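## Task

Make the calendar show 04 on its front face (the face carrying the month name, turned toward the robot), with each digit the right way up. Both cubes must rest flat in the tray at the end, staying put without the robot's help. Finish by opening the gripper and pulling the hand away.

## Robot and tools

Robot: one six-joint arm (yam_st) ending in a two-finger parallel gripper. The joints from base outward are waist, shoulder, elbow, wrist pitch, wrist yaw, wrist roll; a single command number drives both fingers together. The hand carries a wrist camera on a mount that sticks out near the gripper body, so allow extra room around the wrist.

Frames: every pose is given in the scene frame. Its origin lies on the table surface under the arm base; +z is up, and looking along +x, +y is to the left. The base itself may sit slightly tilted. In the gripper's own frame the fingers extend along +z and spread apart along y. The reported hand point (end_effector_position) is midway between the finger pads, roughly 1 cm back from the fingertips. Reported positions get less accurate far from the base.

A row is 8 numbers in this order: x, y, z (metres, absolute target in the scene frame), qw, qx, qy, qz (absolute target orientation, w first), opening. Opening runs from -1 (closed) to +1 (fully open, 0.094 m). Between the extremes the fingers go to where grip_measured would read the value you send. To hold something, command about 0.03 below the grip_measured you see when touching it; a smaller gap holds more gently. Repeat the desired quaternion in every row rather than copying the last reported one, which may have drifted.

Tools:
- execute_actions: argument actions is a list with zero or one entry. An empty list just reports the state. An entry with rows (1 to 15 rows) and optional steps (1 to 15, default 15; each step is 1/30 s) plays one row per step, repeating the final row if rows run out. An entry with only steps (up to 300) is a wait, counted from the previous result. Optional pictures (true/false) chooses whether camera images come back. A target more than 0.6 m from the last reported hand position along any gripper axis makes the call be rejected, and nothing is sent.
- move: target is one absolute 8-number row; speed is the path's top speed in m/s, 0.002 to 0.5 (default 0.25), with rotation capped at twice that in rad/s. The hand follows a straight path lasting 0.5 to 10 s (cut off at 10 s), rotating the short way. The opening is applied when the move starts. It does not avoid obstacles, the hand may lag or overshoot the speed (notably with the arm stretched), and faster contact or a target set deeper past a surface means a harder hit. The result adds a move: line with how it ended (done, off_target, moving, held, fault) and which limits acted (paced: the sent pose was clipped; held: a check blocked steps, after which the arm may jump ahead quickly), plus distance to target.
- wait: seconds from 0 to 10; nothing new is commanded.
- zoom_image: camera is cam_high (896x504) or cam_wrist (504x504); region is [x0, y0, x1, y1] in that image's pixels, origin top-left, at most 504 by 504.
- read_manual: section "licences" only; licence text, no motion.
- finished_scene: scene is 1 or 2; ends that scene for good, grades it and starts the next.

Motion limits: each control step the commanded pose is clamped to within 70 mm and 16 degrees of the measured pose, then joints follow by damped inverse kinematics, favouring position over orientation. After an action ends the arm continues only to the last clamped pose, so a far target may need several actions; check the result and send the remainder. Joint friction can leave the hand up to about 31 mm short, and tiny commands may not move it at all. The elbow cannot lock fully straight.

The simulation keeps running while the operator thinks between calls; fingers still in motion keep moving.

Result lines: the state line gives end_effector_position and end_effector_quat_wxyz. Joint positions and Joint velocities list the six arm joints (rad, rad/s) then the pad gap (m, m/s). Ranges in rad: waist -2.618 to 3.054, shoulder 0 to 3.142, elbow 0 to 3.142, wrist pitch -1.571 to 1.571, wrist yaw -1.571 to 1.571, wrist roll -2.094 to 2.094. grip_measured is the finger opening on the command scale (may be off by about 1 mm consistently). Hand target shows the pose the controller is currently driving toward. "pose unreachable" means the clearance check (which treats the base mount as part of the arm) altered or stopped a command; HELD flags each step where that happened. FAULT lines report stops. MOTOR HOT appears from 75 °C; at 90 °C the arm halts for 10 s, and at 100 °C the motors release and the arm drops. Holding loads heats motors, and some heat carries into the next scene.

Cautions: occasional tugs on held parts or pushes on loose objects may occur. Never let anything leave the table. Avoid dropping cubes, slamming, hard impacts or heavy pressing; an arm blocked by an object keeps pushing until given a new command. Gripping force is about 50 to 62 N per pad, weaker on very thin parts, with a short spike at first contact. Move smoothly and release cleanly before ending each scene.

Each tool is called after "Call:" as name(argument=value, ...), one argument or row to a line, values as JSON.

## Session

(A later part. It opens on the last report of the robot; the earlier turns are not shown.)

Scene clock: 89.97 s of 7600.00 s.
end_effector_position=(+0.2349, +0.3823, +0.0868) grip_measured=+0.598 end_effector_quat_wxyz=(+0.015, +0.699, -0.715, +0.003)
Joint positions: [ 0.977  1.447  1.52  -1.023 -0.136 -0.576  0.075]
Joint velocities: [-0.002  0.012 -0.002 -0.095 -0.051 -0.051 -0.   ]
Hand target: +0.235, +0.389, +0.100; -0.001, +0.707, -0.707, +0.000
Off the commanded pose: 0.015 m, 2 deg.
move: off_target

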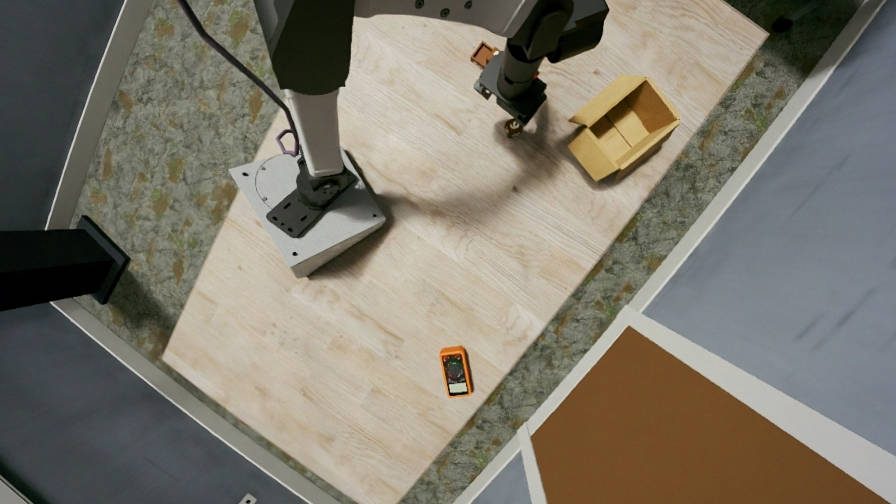

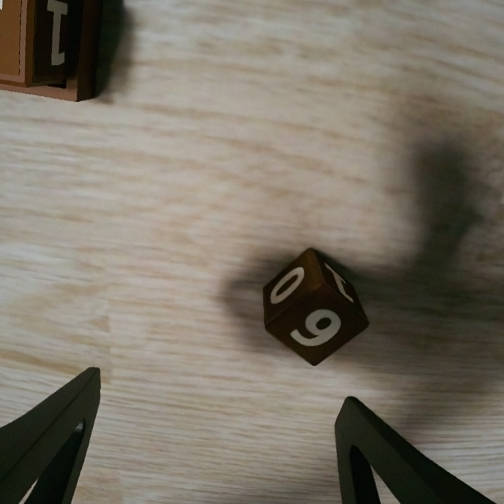

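Call:
move(
  target=[0.255,0.367,0.075,0.44,-0.413,0.761,0.239,0.6],
  speed=0.3,
)

Call:
move(
  target=[0.263,0.379,0.025,0.44,-0.413,0.761,0.239,0.6],
  speed=0.05,
)

Scene clock: 98.83 s of 7600.00 s.
end_effector_position=(+0.2598, +0.3723, +0.0809) grip_measured=+0.598 end_effector_quat_wxyz=(+0.449, -0.409, +0.759, +0.234)
Joint positions: [ 0.913  1.237  0.367  1.02  -0.128  0.114  0.075]
Joint velocities: [ 0.002 -0.017  0.017  0.007 -0.051  0.037 -0.   ]
Hand target: +0.256, +0.368, +0.074; +0.444, -0.406, +0.764, +0.233
Off the commanded pose: 0.009 m, 1 deg.
After step 90, 2.97 s passed at rest.
move: done

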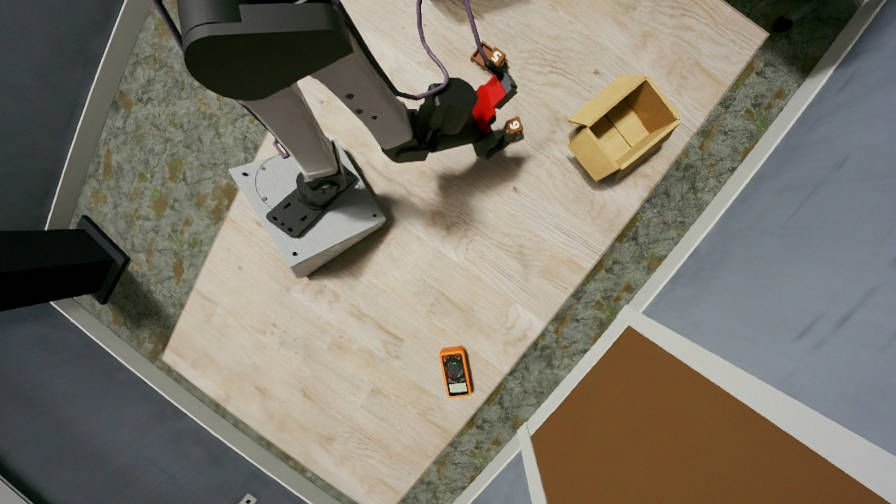

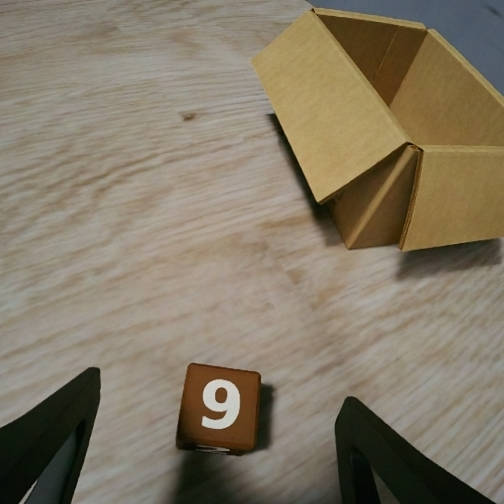

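Scene clock: 100.47 s of 7600.00 s.
end_effector_position=(+0.2596, +0.3704, +0.0218) grip_measured=+0.598 end_effector_quat_wxyz=(+0.428, -0.415, +0.768, +0.232)
Joint positions: [ 0.937  1.559  0.402  1.263 -0.125  0.114  0.075]
Joint velocities: [-0.007  0.002  0.012 -0.007  0.037  0.007  0.001]
Hand target: +0.263, +0.380, +0.026; +0.440, -0.413, +0.761, +0.239
Off the commanded pose: 0.010 m, 2 deg.
move: done

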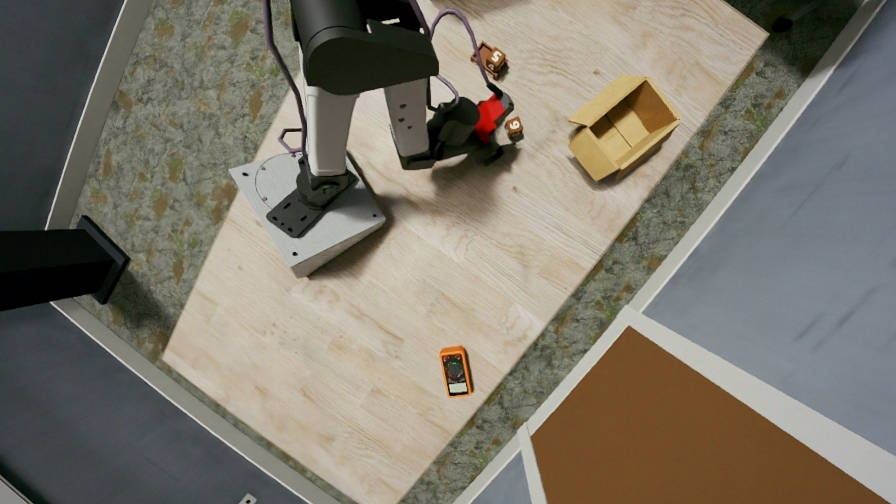

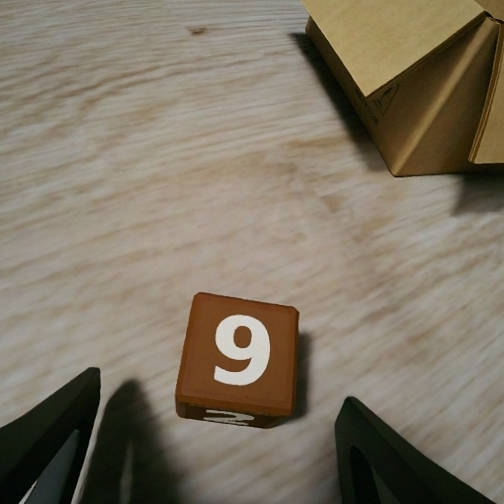

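Need about 1 cm further forward.

Call:
move(
  target=[0.272,0.388,0.027,0.44,-0.413,0.761,0.239,0.6],
  speed=0.04,
)

Call:
move(
  target=[0.272,0.388,0.027,0.44,-0.413,0.761,0.239,-0.37],
  speed=0.04,
)

Scene clock: 104.33 s of 7600.00 s.
end_effector_position=(+0.2682, +0.3837, +0.0278) grip_measured=+0.598 end_effector_quat_wxyz=(+0.438, -0.413, +0.762, +0.238)
Joint positions: [ 0.937  1.559  0.451  1.241 -0.124  0.114  0.075]
Joint velocities: [ 0.007 -0.007  0.032 -0.095 -0.022 -0.125 -0.001]
Hand target: +0.272, +0.388, +0.027; +0.440, -0.413, +0.761, +0.239
Off the commanded pose: 0.006 m, 0 deg.
After step 90, 0.07 s passed at rest.
move: done

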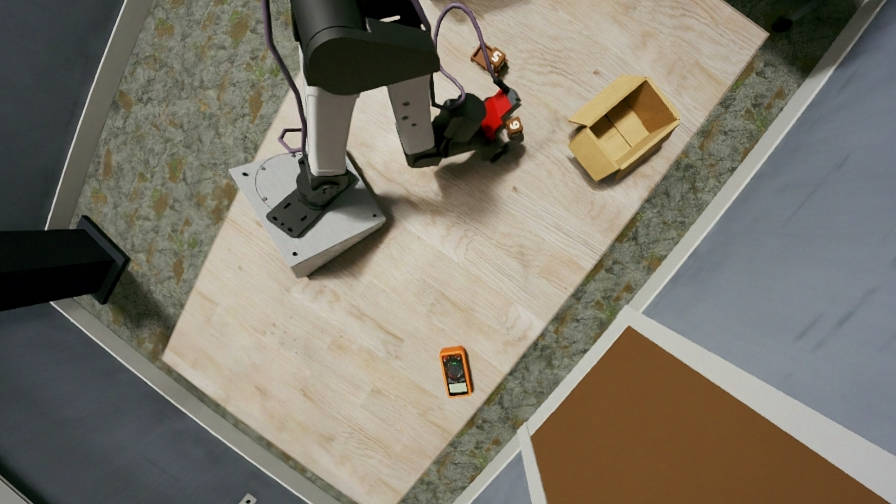

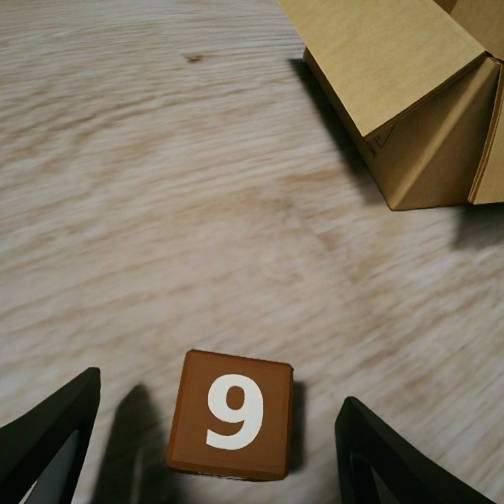

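Scene clock: 105.03 s of 7600.00 s.
end_effector_position=(+0.2682, +0.3837, +0.0277) grip_measured=-0.340 end_effector_quat_wxyz=(+0.438, -0.413, +0.762, +0.238)
Joint positions: [ 0.937  1.559  0.451  1.24  -0.124  0.114  0.031]
Joint velocities: [-0.007  0.007  0.002 -0.066  0.037  0.007 -0.002]
Hand target: +0.272, +0.388, +0.027; +0.440, -0.413, +0.761, +0.239
Off the commanded pose: 0.006 m, 0 deg.
move: done

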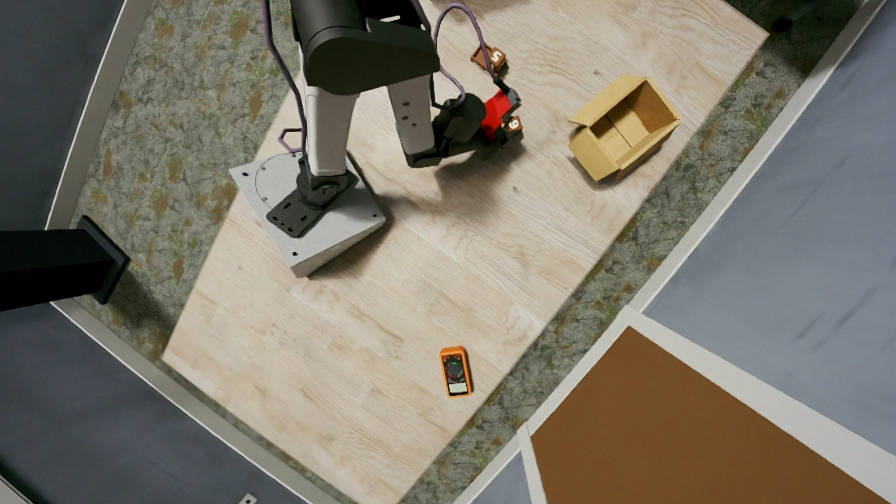

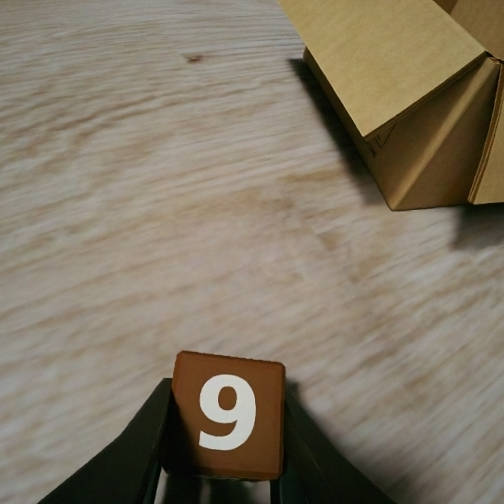

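Call:
move(
  target=[0.26,0.385,0.1,0.34,-0.44,0.81,0.185,-0.37],
  speed=0.15,
)

Call:
move(
  target=[0.19,0.41,0.12,0,-0.82,0.57,0,-0.37],
  speed=0.35,
)

Call:
move(
  target=[0.108,0.482,0.095,-0.011,-0.965,0.042,-0.259,-0.37],
  speed=0.3,
)

Scene clock: 110.43 s of 7600.00 s.
end_effector_position=(+0.2536, +0.3753, +0.0852) grip_measured=-0.340 end_effector_quat_wxyz=(+0.323, -0.439, +0.819, +0.178)
Joint positions: [ 0.903  1.043  0.607  0.278 -0.186  0.079  0.031]
Joint velocities: [-0.027 -0.022 -0.002 -0.066 -0.007 -0.007 -0.001]
Hand target: +0.260, +0.384, +0.100; +0.340, -0.443, +0.809, +0.185
Off the commanded pose: 0.019 m, 2 deg.
After step 90, 0.80 s passed at rest.
move: off_target

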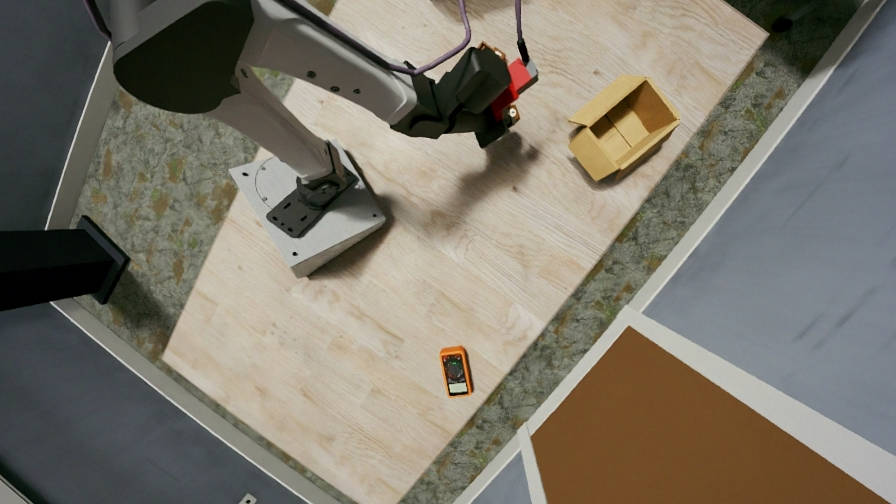

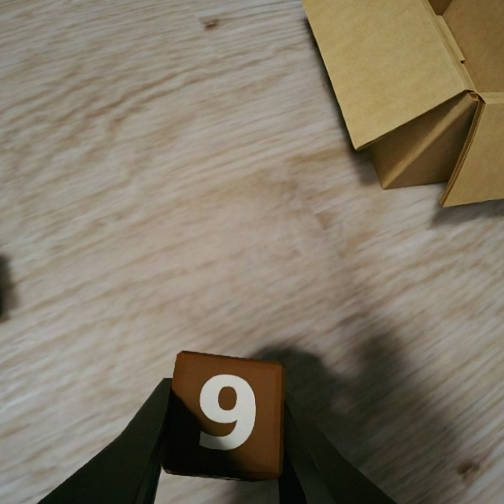

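Scene clock: 112.87 s of 7600.00 s.
end_effector_position=(+0.1904, +0.4045, +0.1201) grip_measured=-0.340 end_effector_quat_wxyz=(-0.001, +0.820, -0.573, -0.004)
Joint positions: [ 1.156  1.36   1.543 -1.087 -0.035 -0.805  0.031]
Joint velocities: [-0.002  0.002  0.002 -0.037  0.037 -0.037 -0.   ]
Hand target: +0.190, +0.409, +0.121; -0.001, +0.825, -0.565, -0.003
Off the commanded pose: 0.006 m, 1 deg.
move: done

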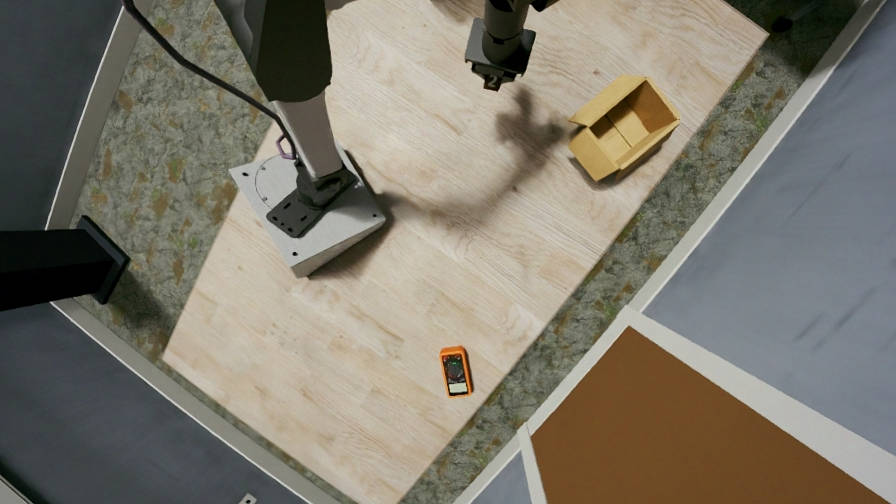

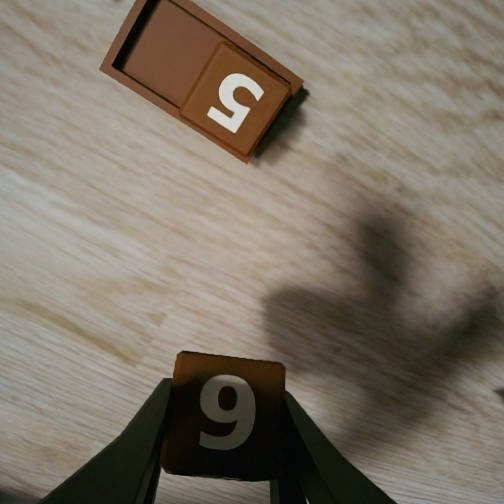

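Scene clock: 115.53 s of 7600.00 s.
end_effector_position=(+0.1099, +0.4768, +0.0939) grip_measured=-0.340 end_effector_quat_wxyz=(+0.016, +0.966, -0.049, +0.255)
Joint positions: [ 1.763  1.696  1.755 -1.161  0.844 -1.362  0.031]
Joint velocities: [-0.027  0.012 -0.012 -0.037  0.037 -0.081  0.001]
Hand target: +0.109, +0.483, +0.098; +0.010, +0.965, -0.043, +0.259
Off the commanded pose: 0.006 m, 1 deg.
move: done

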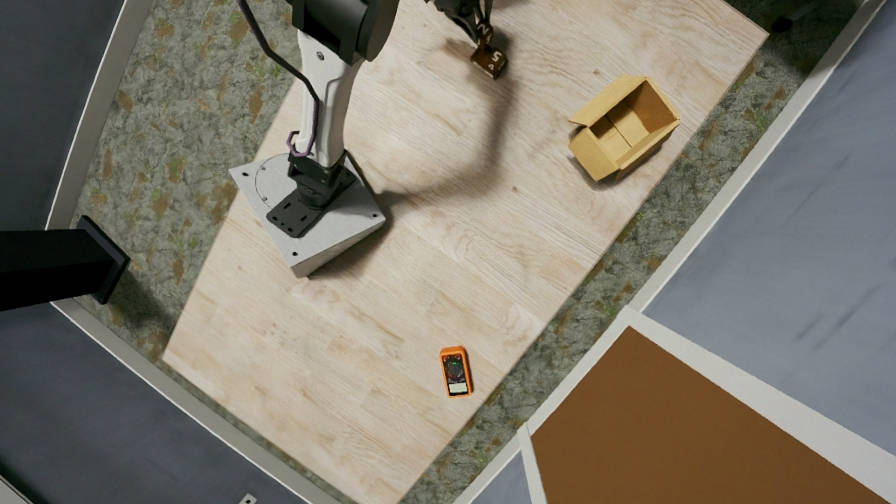

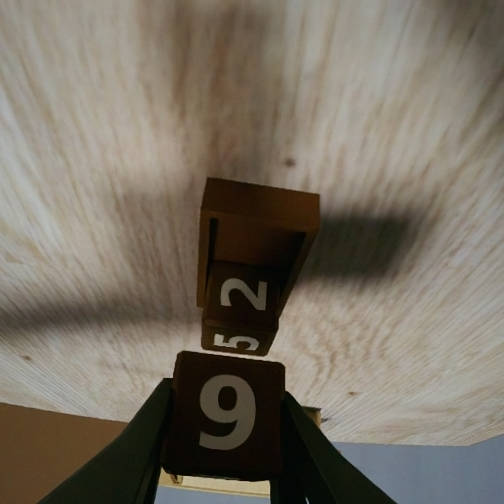

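Call:
move(
  target=[0.108,0.48,0.042,-0.011,-0.965,0.042,-0.259,-0.37],
  speed=0.04,
)

Call:
zoom_image(
  camera="cam_high",
  region=[440, 0, 540, 90],
)

Scene clock: 120.37 s of 7600.00 s.
end_effector_position=(+0.1075, +0.4845, +0.0507) grip_measured=-0.340 end_effector_quat_wxyz=(+0.003, +0.965, -0.048, +0.259)
Joint positions: [ 1.732  1.751  1.674 -0.958  0.842 -1.424  0.031]
Joint velocities: [-0.002 -0.002  0.002 -0.007  0.022 -0.007 -0.   ]
Hand target: +0.108, +0.480, +0.042; +0.012, +0.965, -0.042, +0.259
Off the commanded pose: 0.010 m, 1 deg.
After step 90, 0.17 s passed at rest.
move: done

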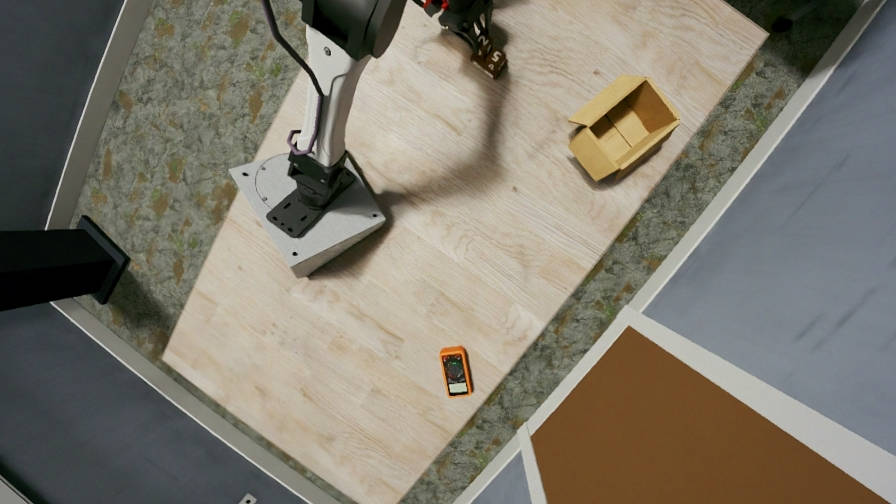

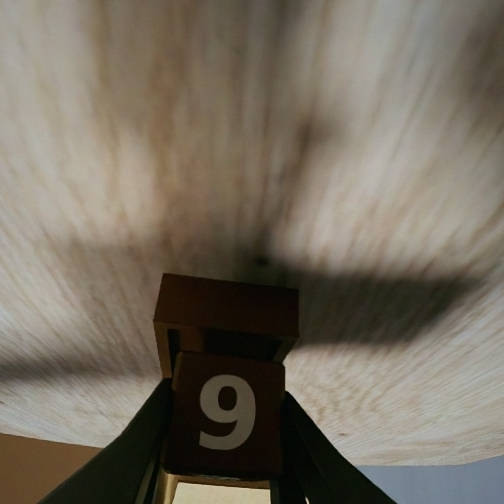

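Region (440, 0, 540, 90) of cam_high's 896x504 image, scaled by 5.040, with more detail than that image has; it fills the top 454 rows of this view, and the rest is white.

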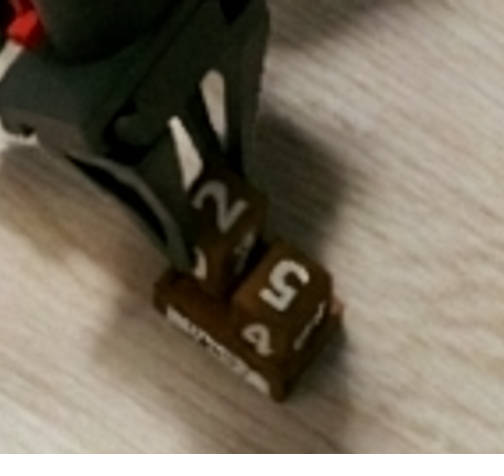

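Call:
move(
  target=[0.115,0.477,0.035,-0.011,-0.965,0.042,-0.259,-0.37],
  speed=0.02,
)

Call:
zoom_image(
  camera="cam_high",
  region=[440, 0, 540, 90],
)

Call:
zoom_image(
  camera="cam_wrist",
  region=[120, 250, 350, 480],
)

Scene clock: 124.87 s of 7600.00 s.
end_effector_position=(+0.1138, +0.4807, +0.0401) grip_measured=-0.340 end_effector_quat_wxyz=(+0.007, +0.964, -0.045, +0.260)
Joint positions: [ 1.706  1.751  1.637 -0.904  0.83  -1.456  0.031]
Joint velocities: [-0.022  0.002 -0.002  0.007 -0.022 -0.066  0.   ]
Hand target: +0.115, +0.477, +0.035; +0.011, +0.965, -0.042, +0.259
Off the commanded pose: 0.006 m, 1 deg.
After step 90, 0.33 s passed at rest.
move: done

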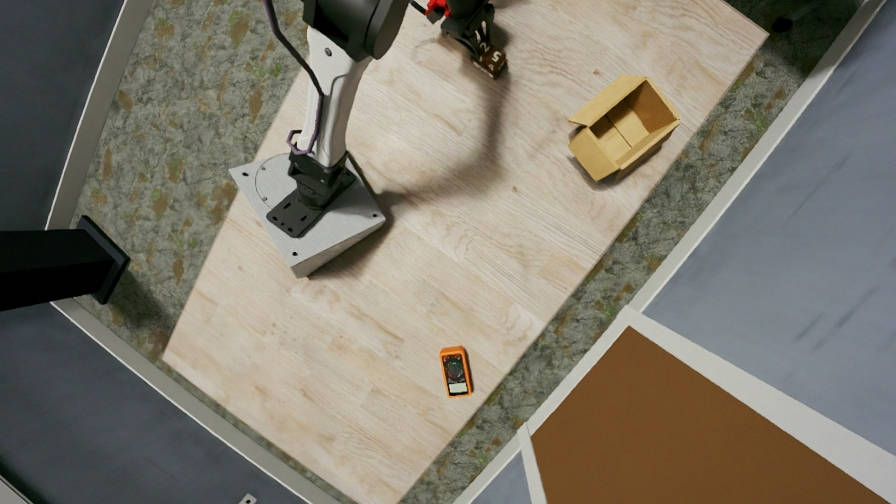

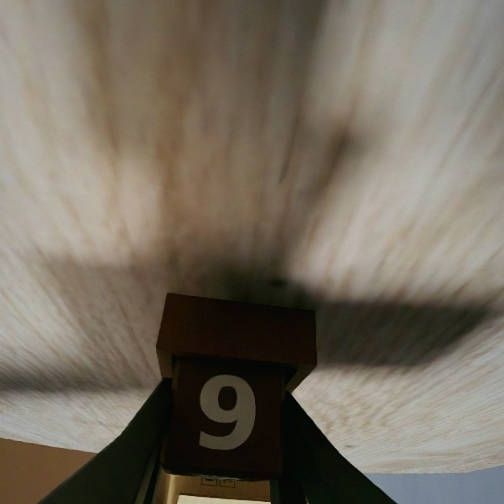

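Region (440, 0, 540, 90) of cam_high's 896x504 image, scaled by 5.040, with more detail than that image has; it fills the top 454 rows of this view, and the rest is white.

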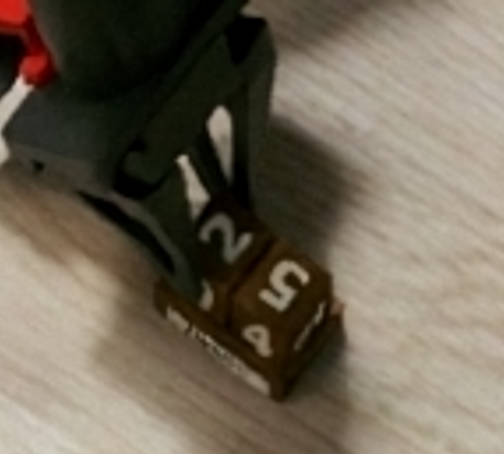

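Region (120, 250, 350, 480) of cam_wrist's 504x504 image, scaled by 2.191, with more detail than that image has.

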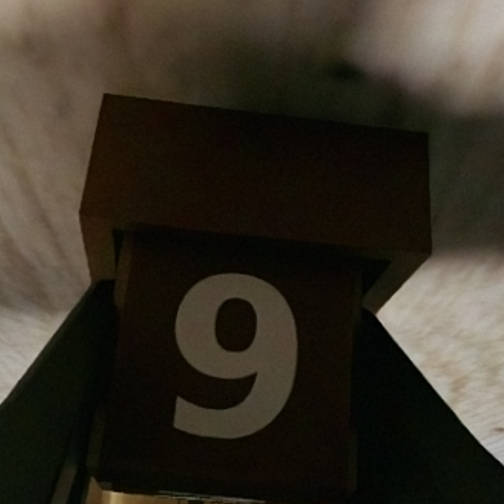

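Inside the rim. A little lower, then release.

Call:
move(
  target=[0.115,0.478,0.028,-0.011,-0.965,0.042,-0.259,-0.37],
  speed=0.02,
)

Call:
move(
  target=[0.115,0.478,0.034,-0.011,-0.965,0.042,-0.259,0.4],
  speed=0.02,
)

Call:
move(
  target=[0.08,0.48,0.14,-0.007,-0.984,0.043,-0.174,0.4],
  speed=0.15,
)

Call:
zoom_image(
  camera="cam_high",
  region=[440, 0, 540, 90],
)

Scene clock: 129.37 s of 7600.00 s.
end_effector_position=(+0.1155, +0.4845, +0.0392) grip_measured=-0.340 end_effector_quat_wxyz=(-0.001, +0.965, -0.050, +0.259)
Joint positions: [ 1.701  1.751  1.637 -0.882  0.826 -1.465  0.031]
Joint velocities: [-0.007  0.012 -0.012 -0.007 -0.051 -0.051 -0.   ]
Hand target: +0.115, +0.478, +0.028; +0.011, +0.965, -0.042, +0.259
Off the commanded pose: 0.013 m, 2 deg.
After step 90, 0.67 s passed at rest.
move: off_target

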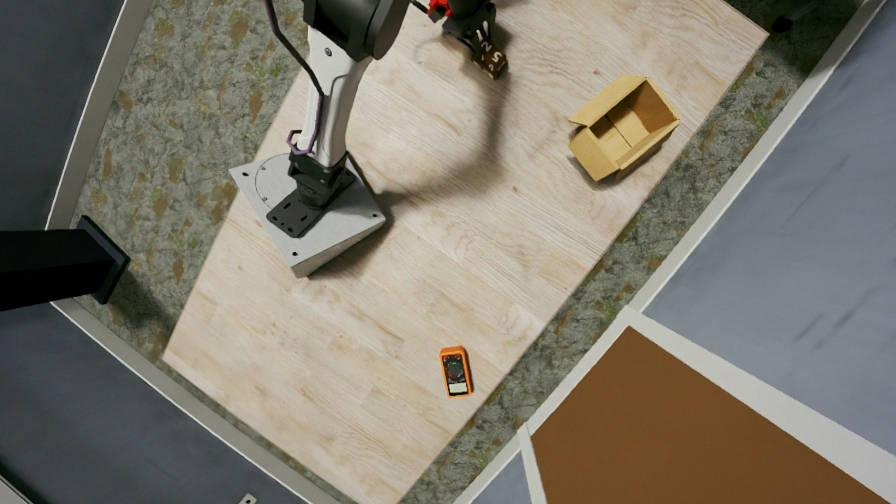

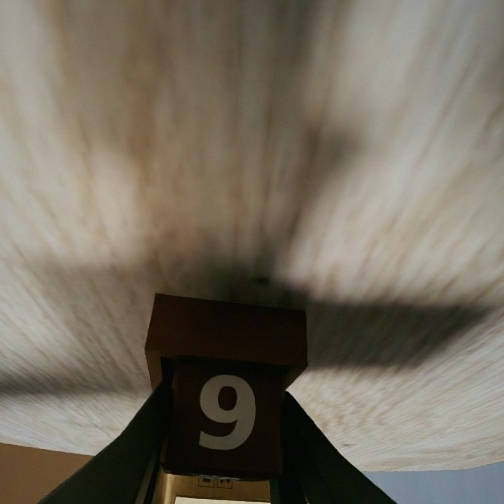

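Scene clock: 130.30 s of 7600.00 s.
end_effector_position=(+0.1155, +0.4845, +0.0392) grip_measured=+0.398 end_effector_quat_wxyz=(-0.001, +0.965, -0.049, +0.259)
Joint positions: [ 1.701  1.751  1.637 -0.882  0.826 -1.465  0.066]
Joint velocities: [-0.017 -0.012  0.017 -0.095 -0.022  0.022  0.   ]
Hand target: +0.115, +0.478, +0.034; +0.011, +0.965, -0.042, +0.259
Off the commanded pose: 0.008 m, 2 deg.
move: done

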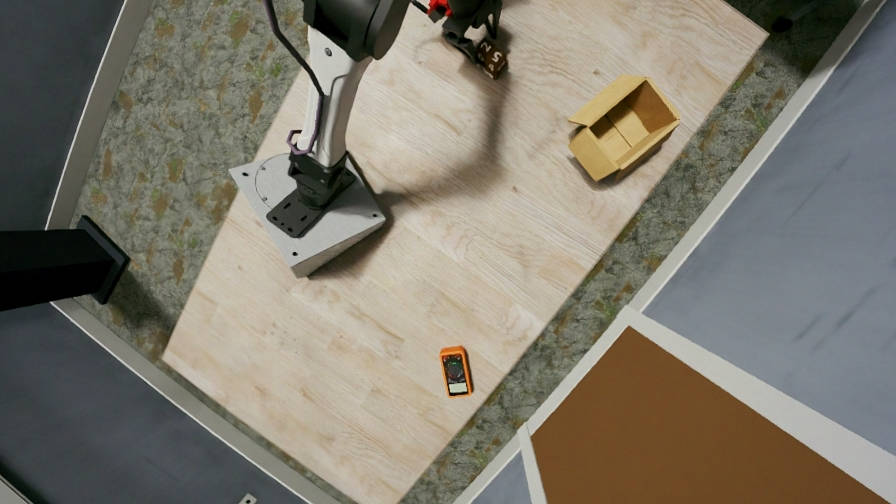

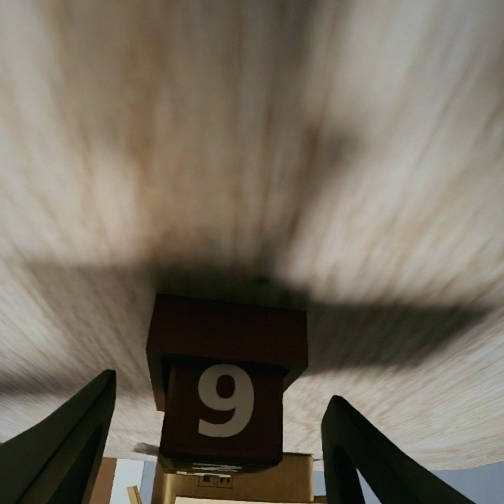

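Scene clock: 131.67 s of 7600.00 s.
end_effector_position=(+0.0826, +0.4749, +0.1285) grip_measured=+0.398 end_effector_quat_wxyz=(+0.017, +0.982, -0.034, +0.183)
Joint positions: [ 1.826  1.65   1.845 -1.309  0.728 -1.344  0.066]
Joint velocities: [ 0.002  0.012  0.012 -0.022 -0.007  0.007  0.001]
Hand target: +0.081, +0.479, +0.139; +0.005, +0.984, -0.043, +0.174
Off the commanded pose: 0.013 m, 2 deg.
move: off_target

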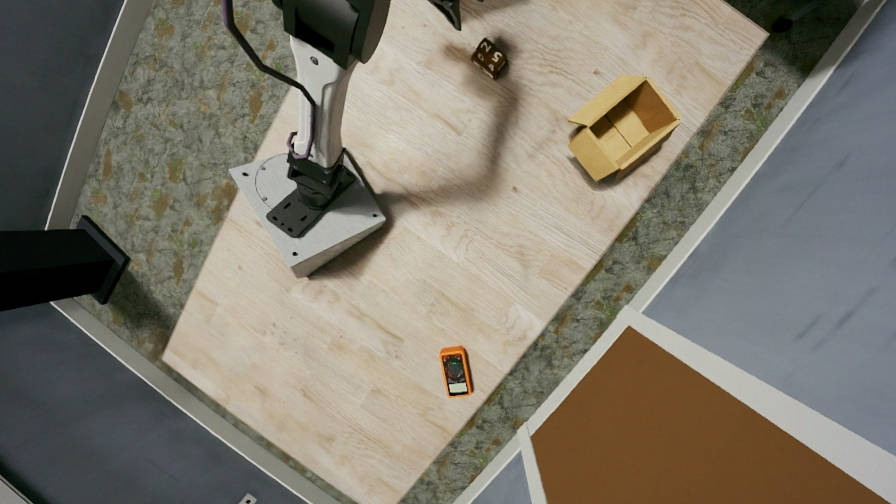

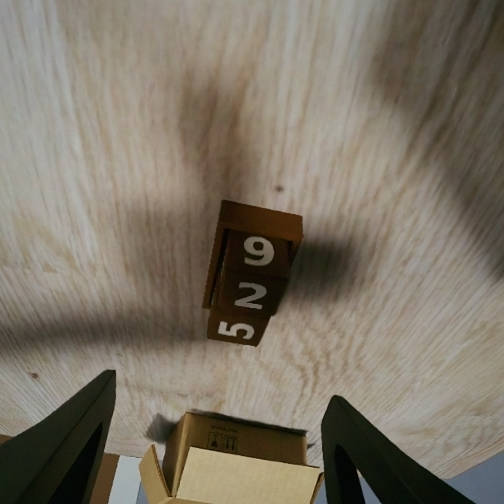

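Region (440, 0, 540, 90) of cam_high's 896x504 image, scaled by 5.040, with more detail than that image has; it fills the top 454 rows of this view, and the rest is white.

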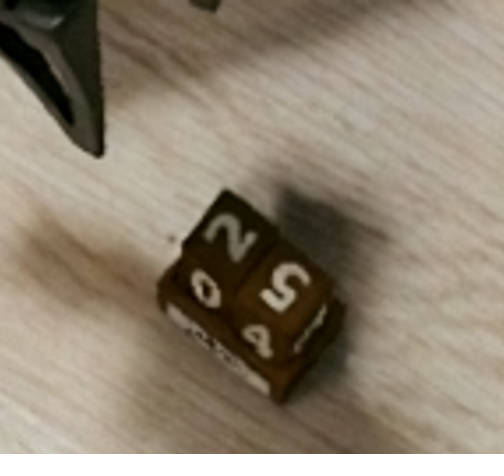

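Retreat with a front view to verify.

Call:
move(
  target=[0.12,0.36,0.16,0.27,-0.653,0.653,0.27,0.8],
  speed=0.4,
)

Scene clock: 137.27 s of 7600.00 s.
end_effector_position=(+0.1191, +0.3601, +0.1531) grip_measured=+0.798 end_effector_quat_wxyz=(-0.264, +0.656, -0.659, -0.258)
Joint positions: [ 1.12   0.534  0.548 -0.21  -0.352 -0.328  0.084]
Joint velocities: [ 0.002 -0.012 -0.012  0.037  0.051 -0.007 -0.   ]
Hand target: +0.119, +0.359, +0.156; -0.273, +0.650, -0.658, -0.265
Off the commanded pose: 0.007 m, 2 deg.
move: done

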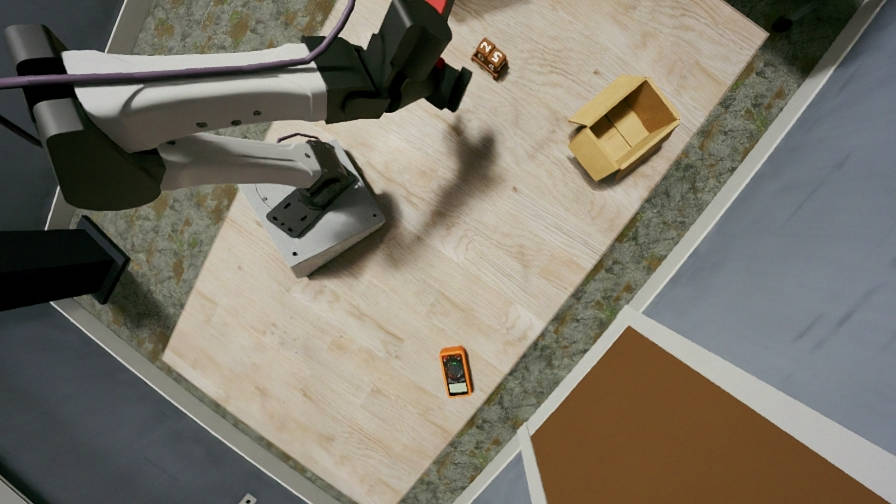

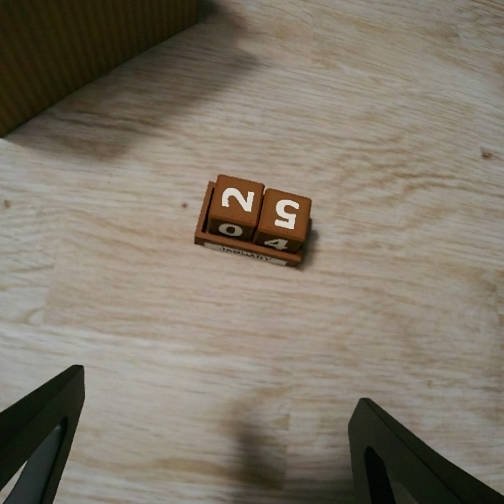

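Call:
finished_scene(
  scene=1,
)

The scene is finished: the task was done.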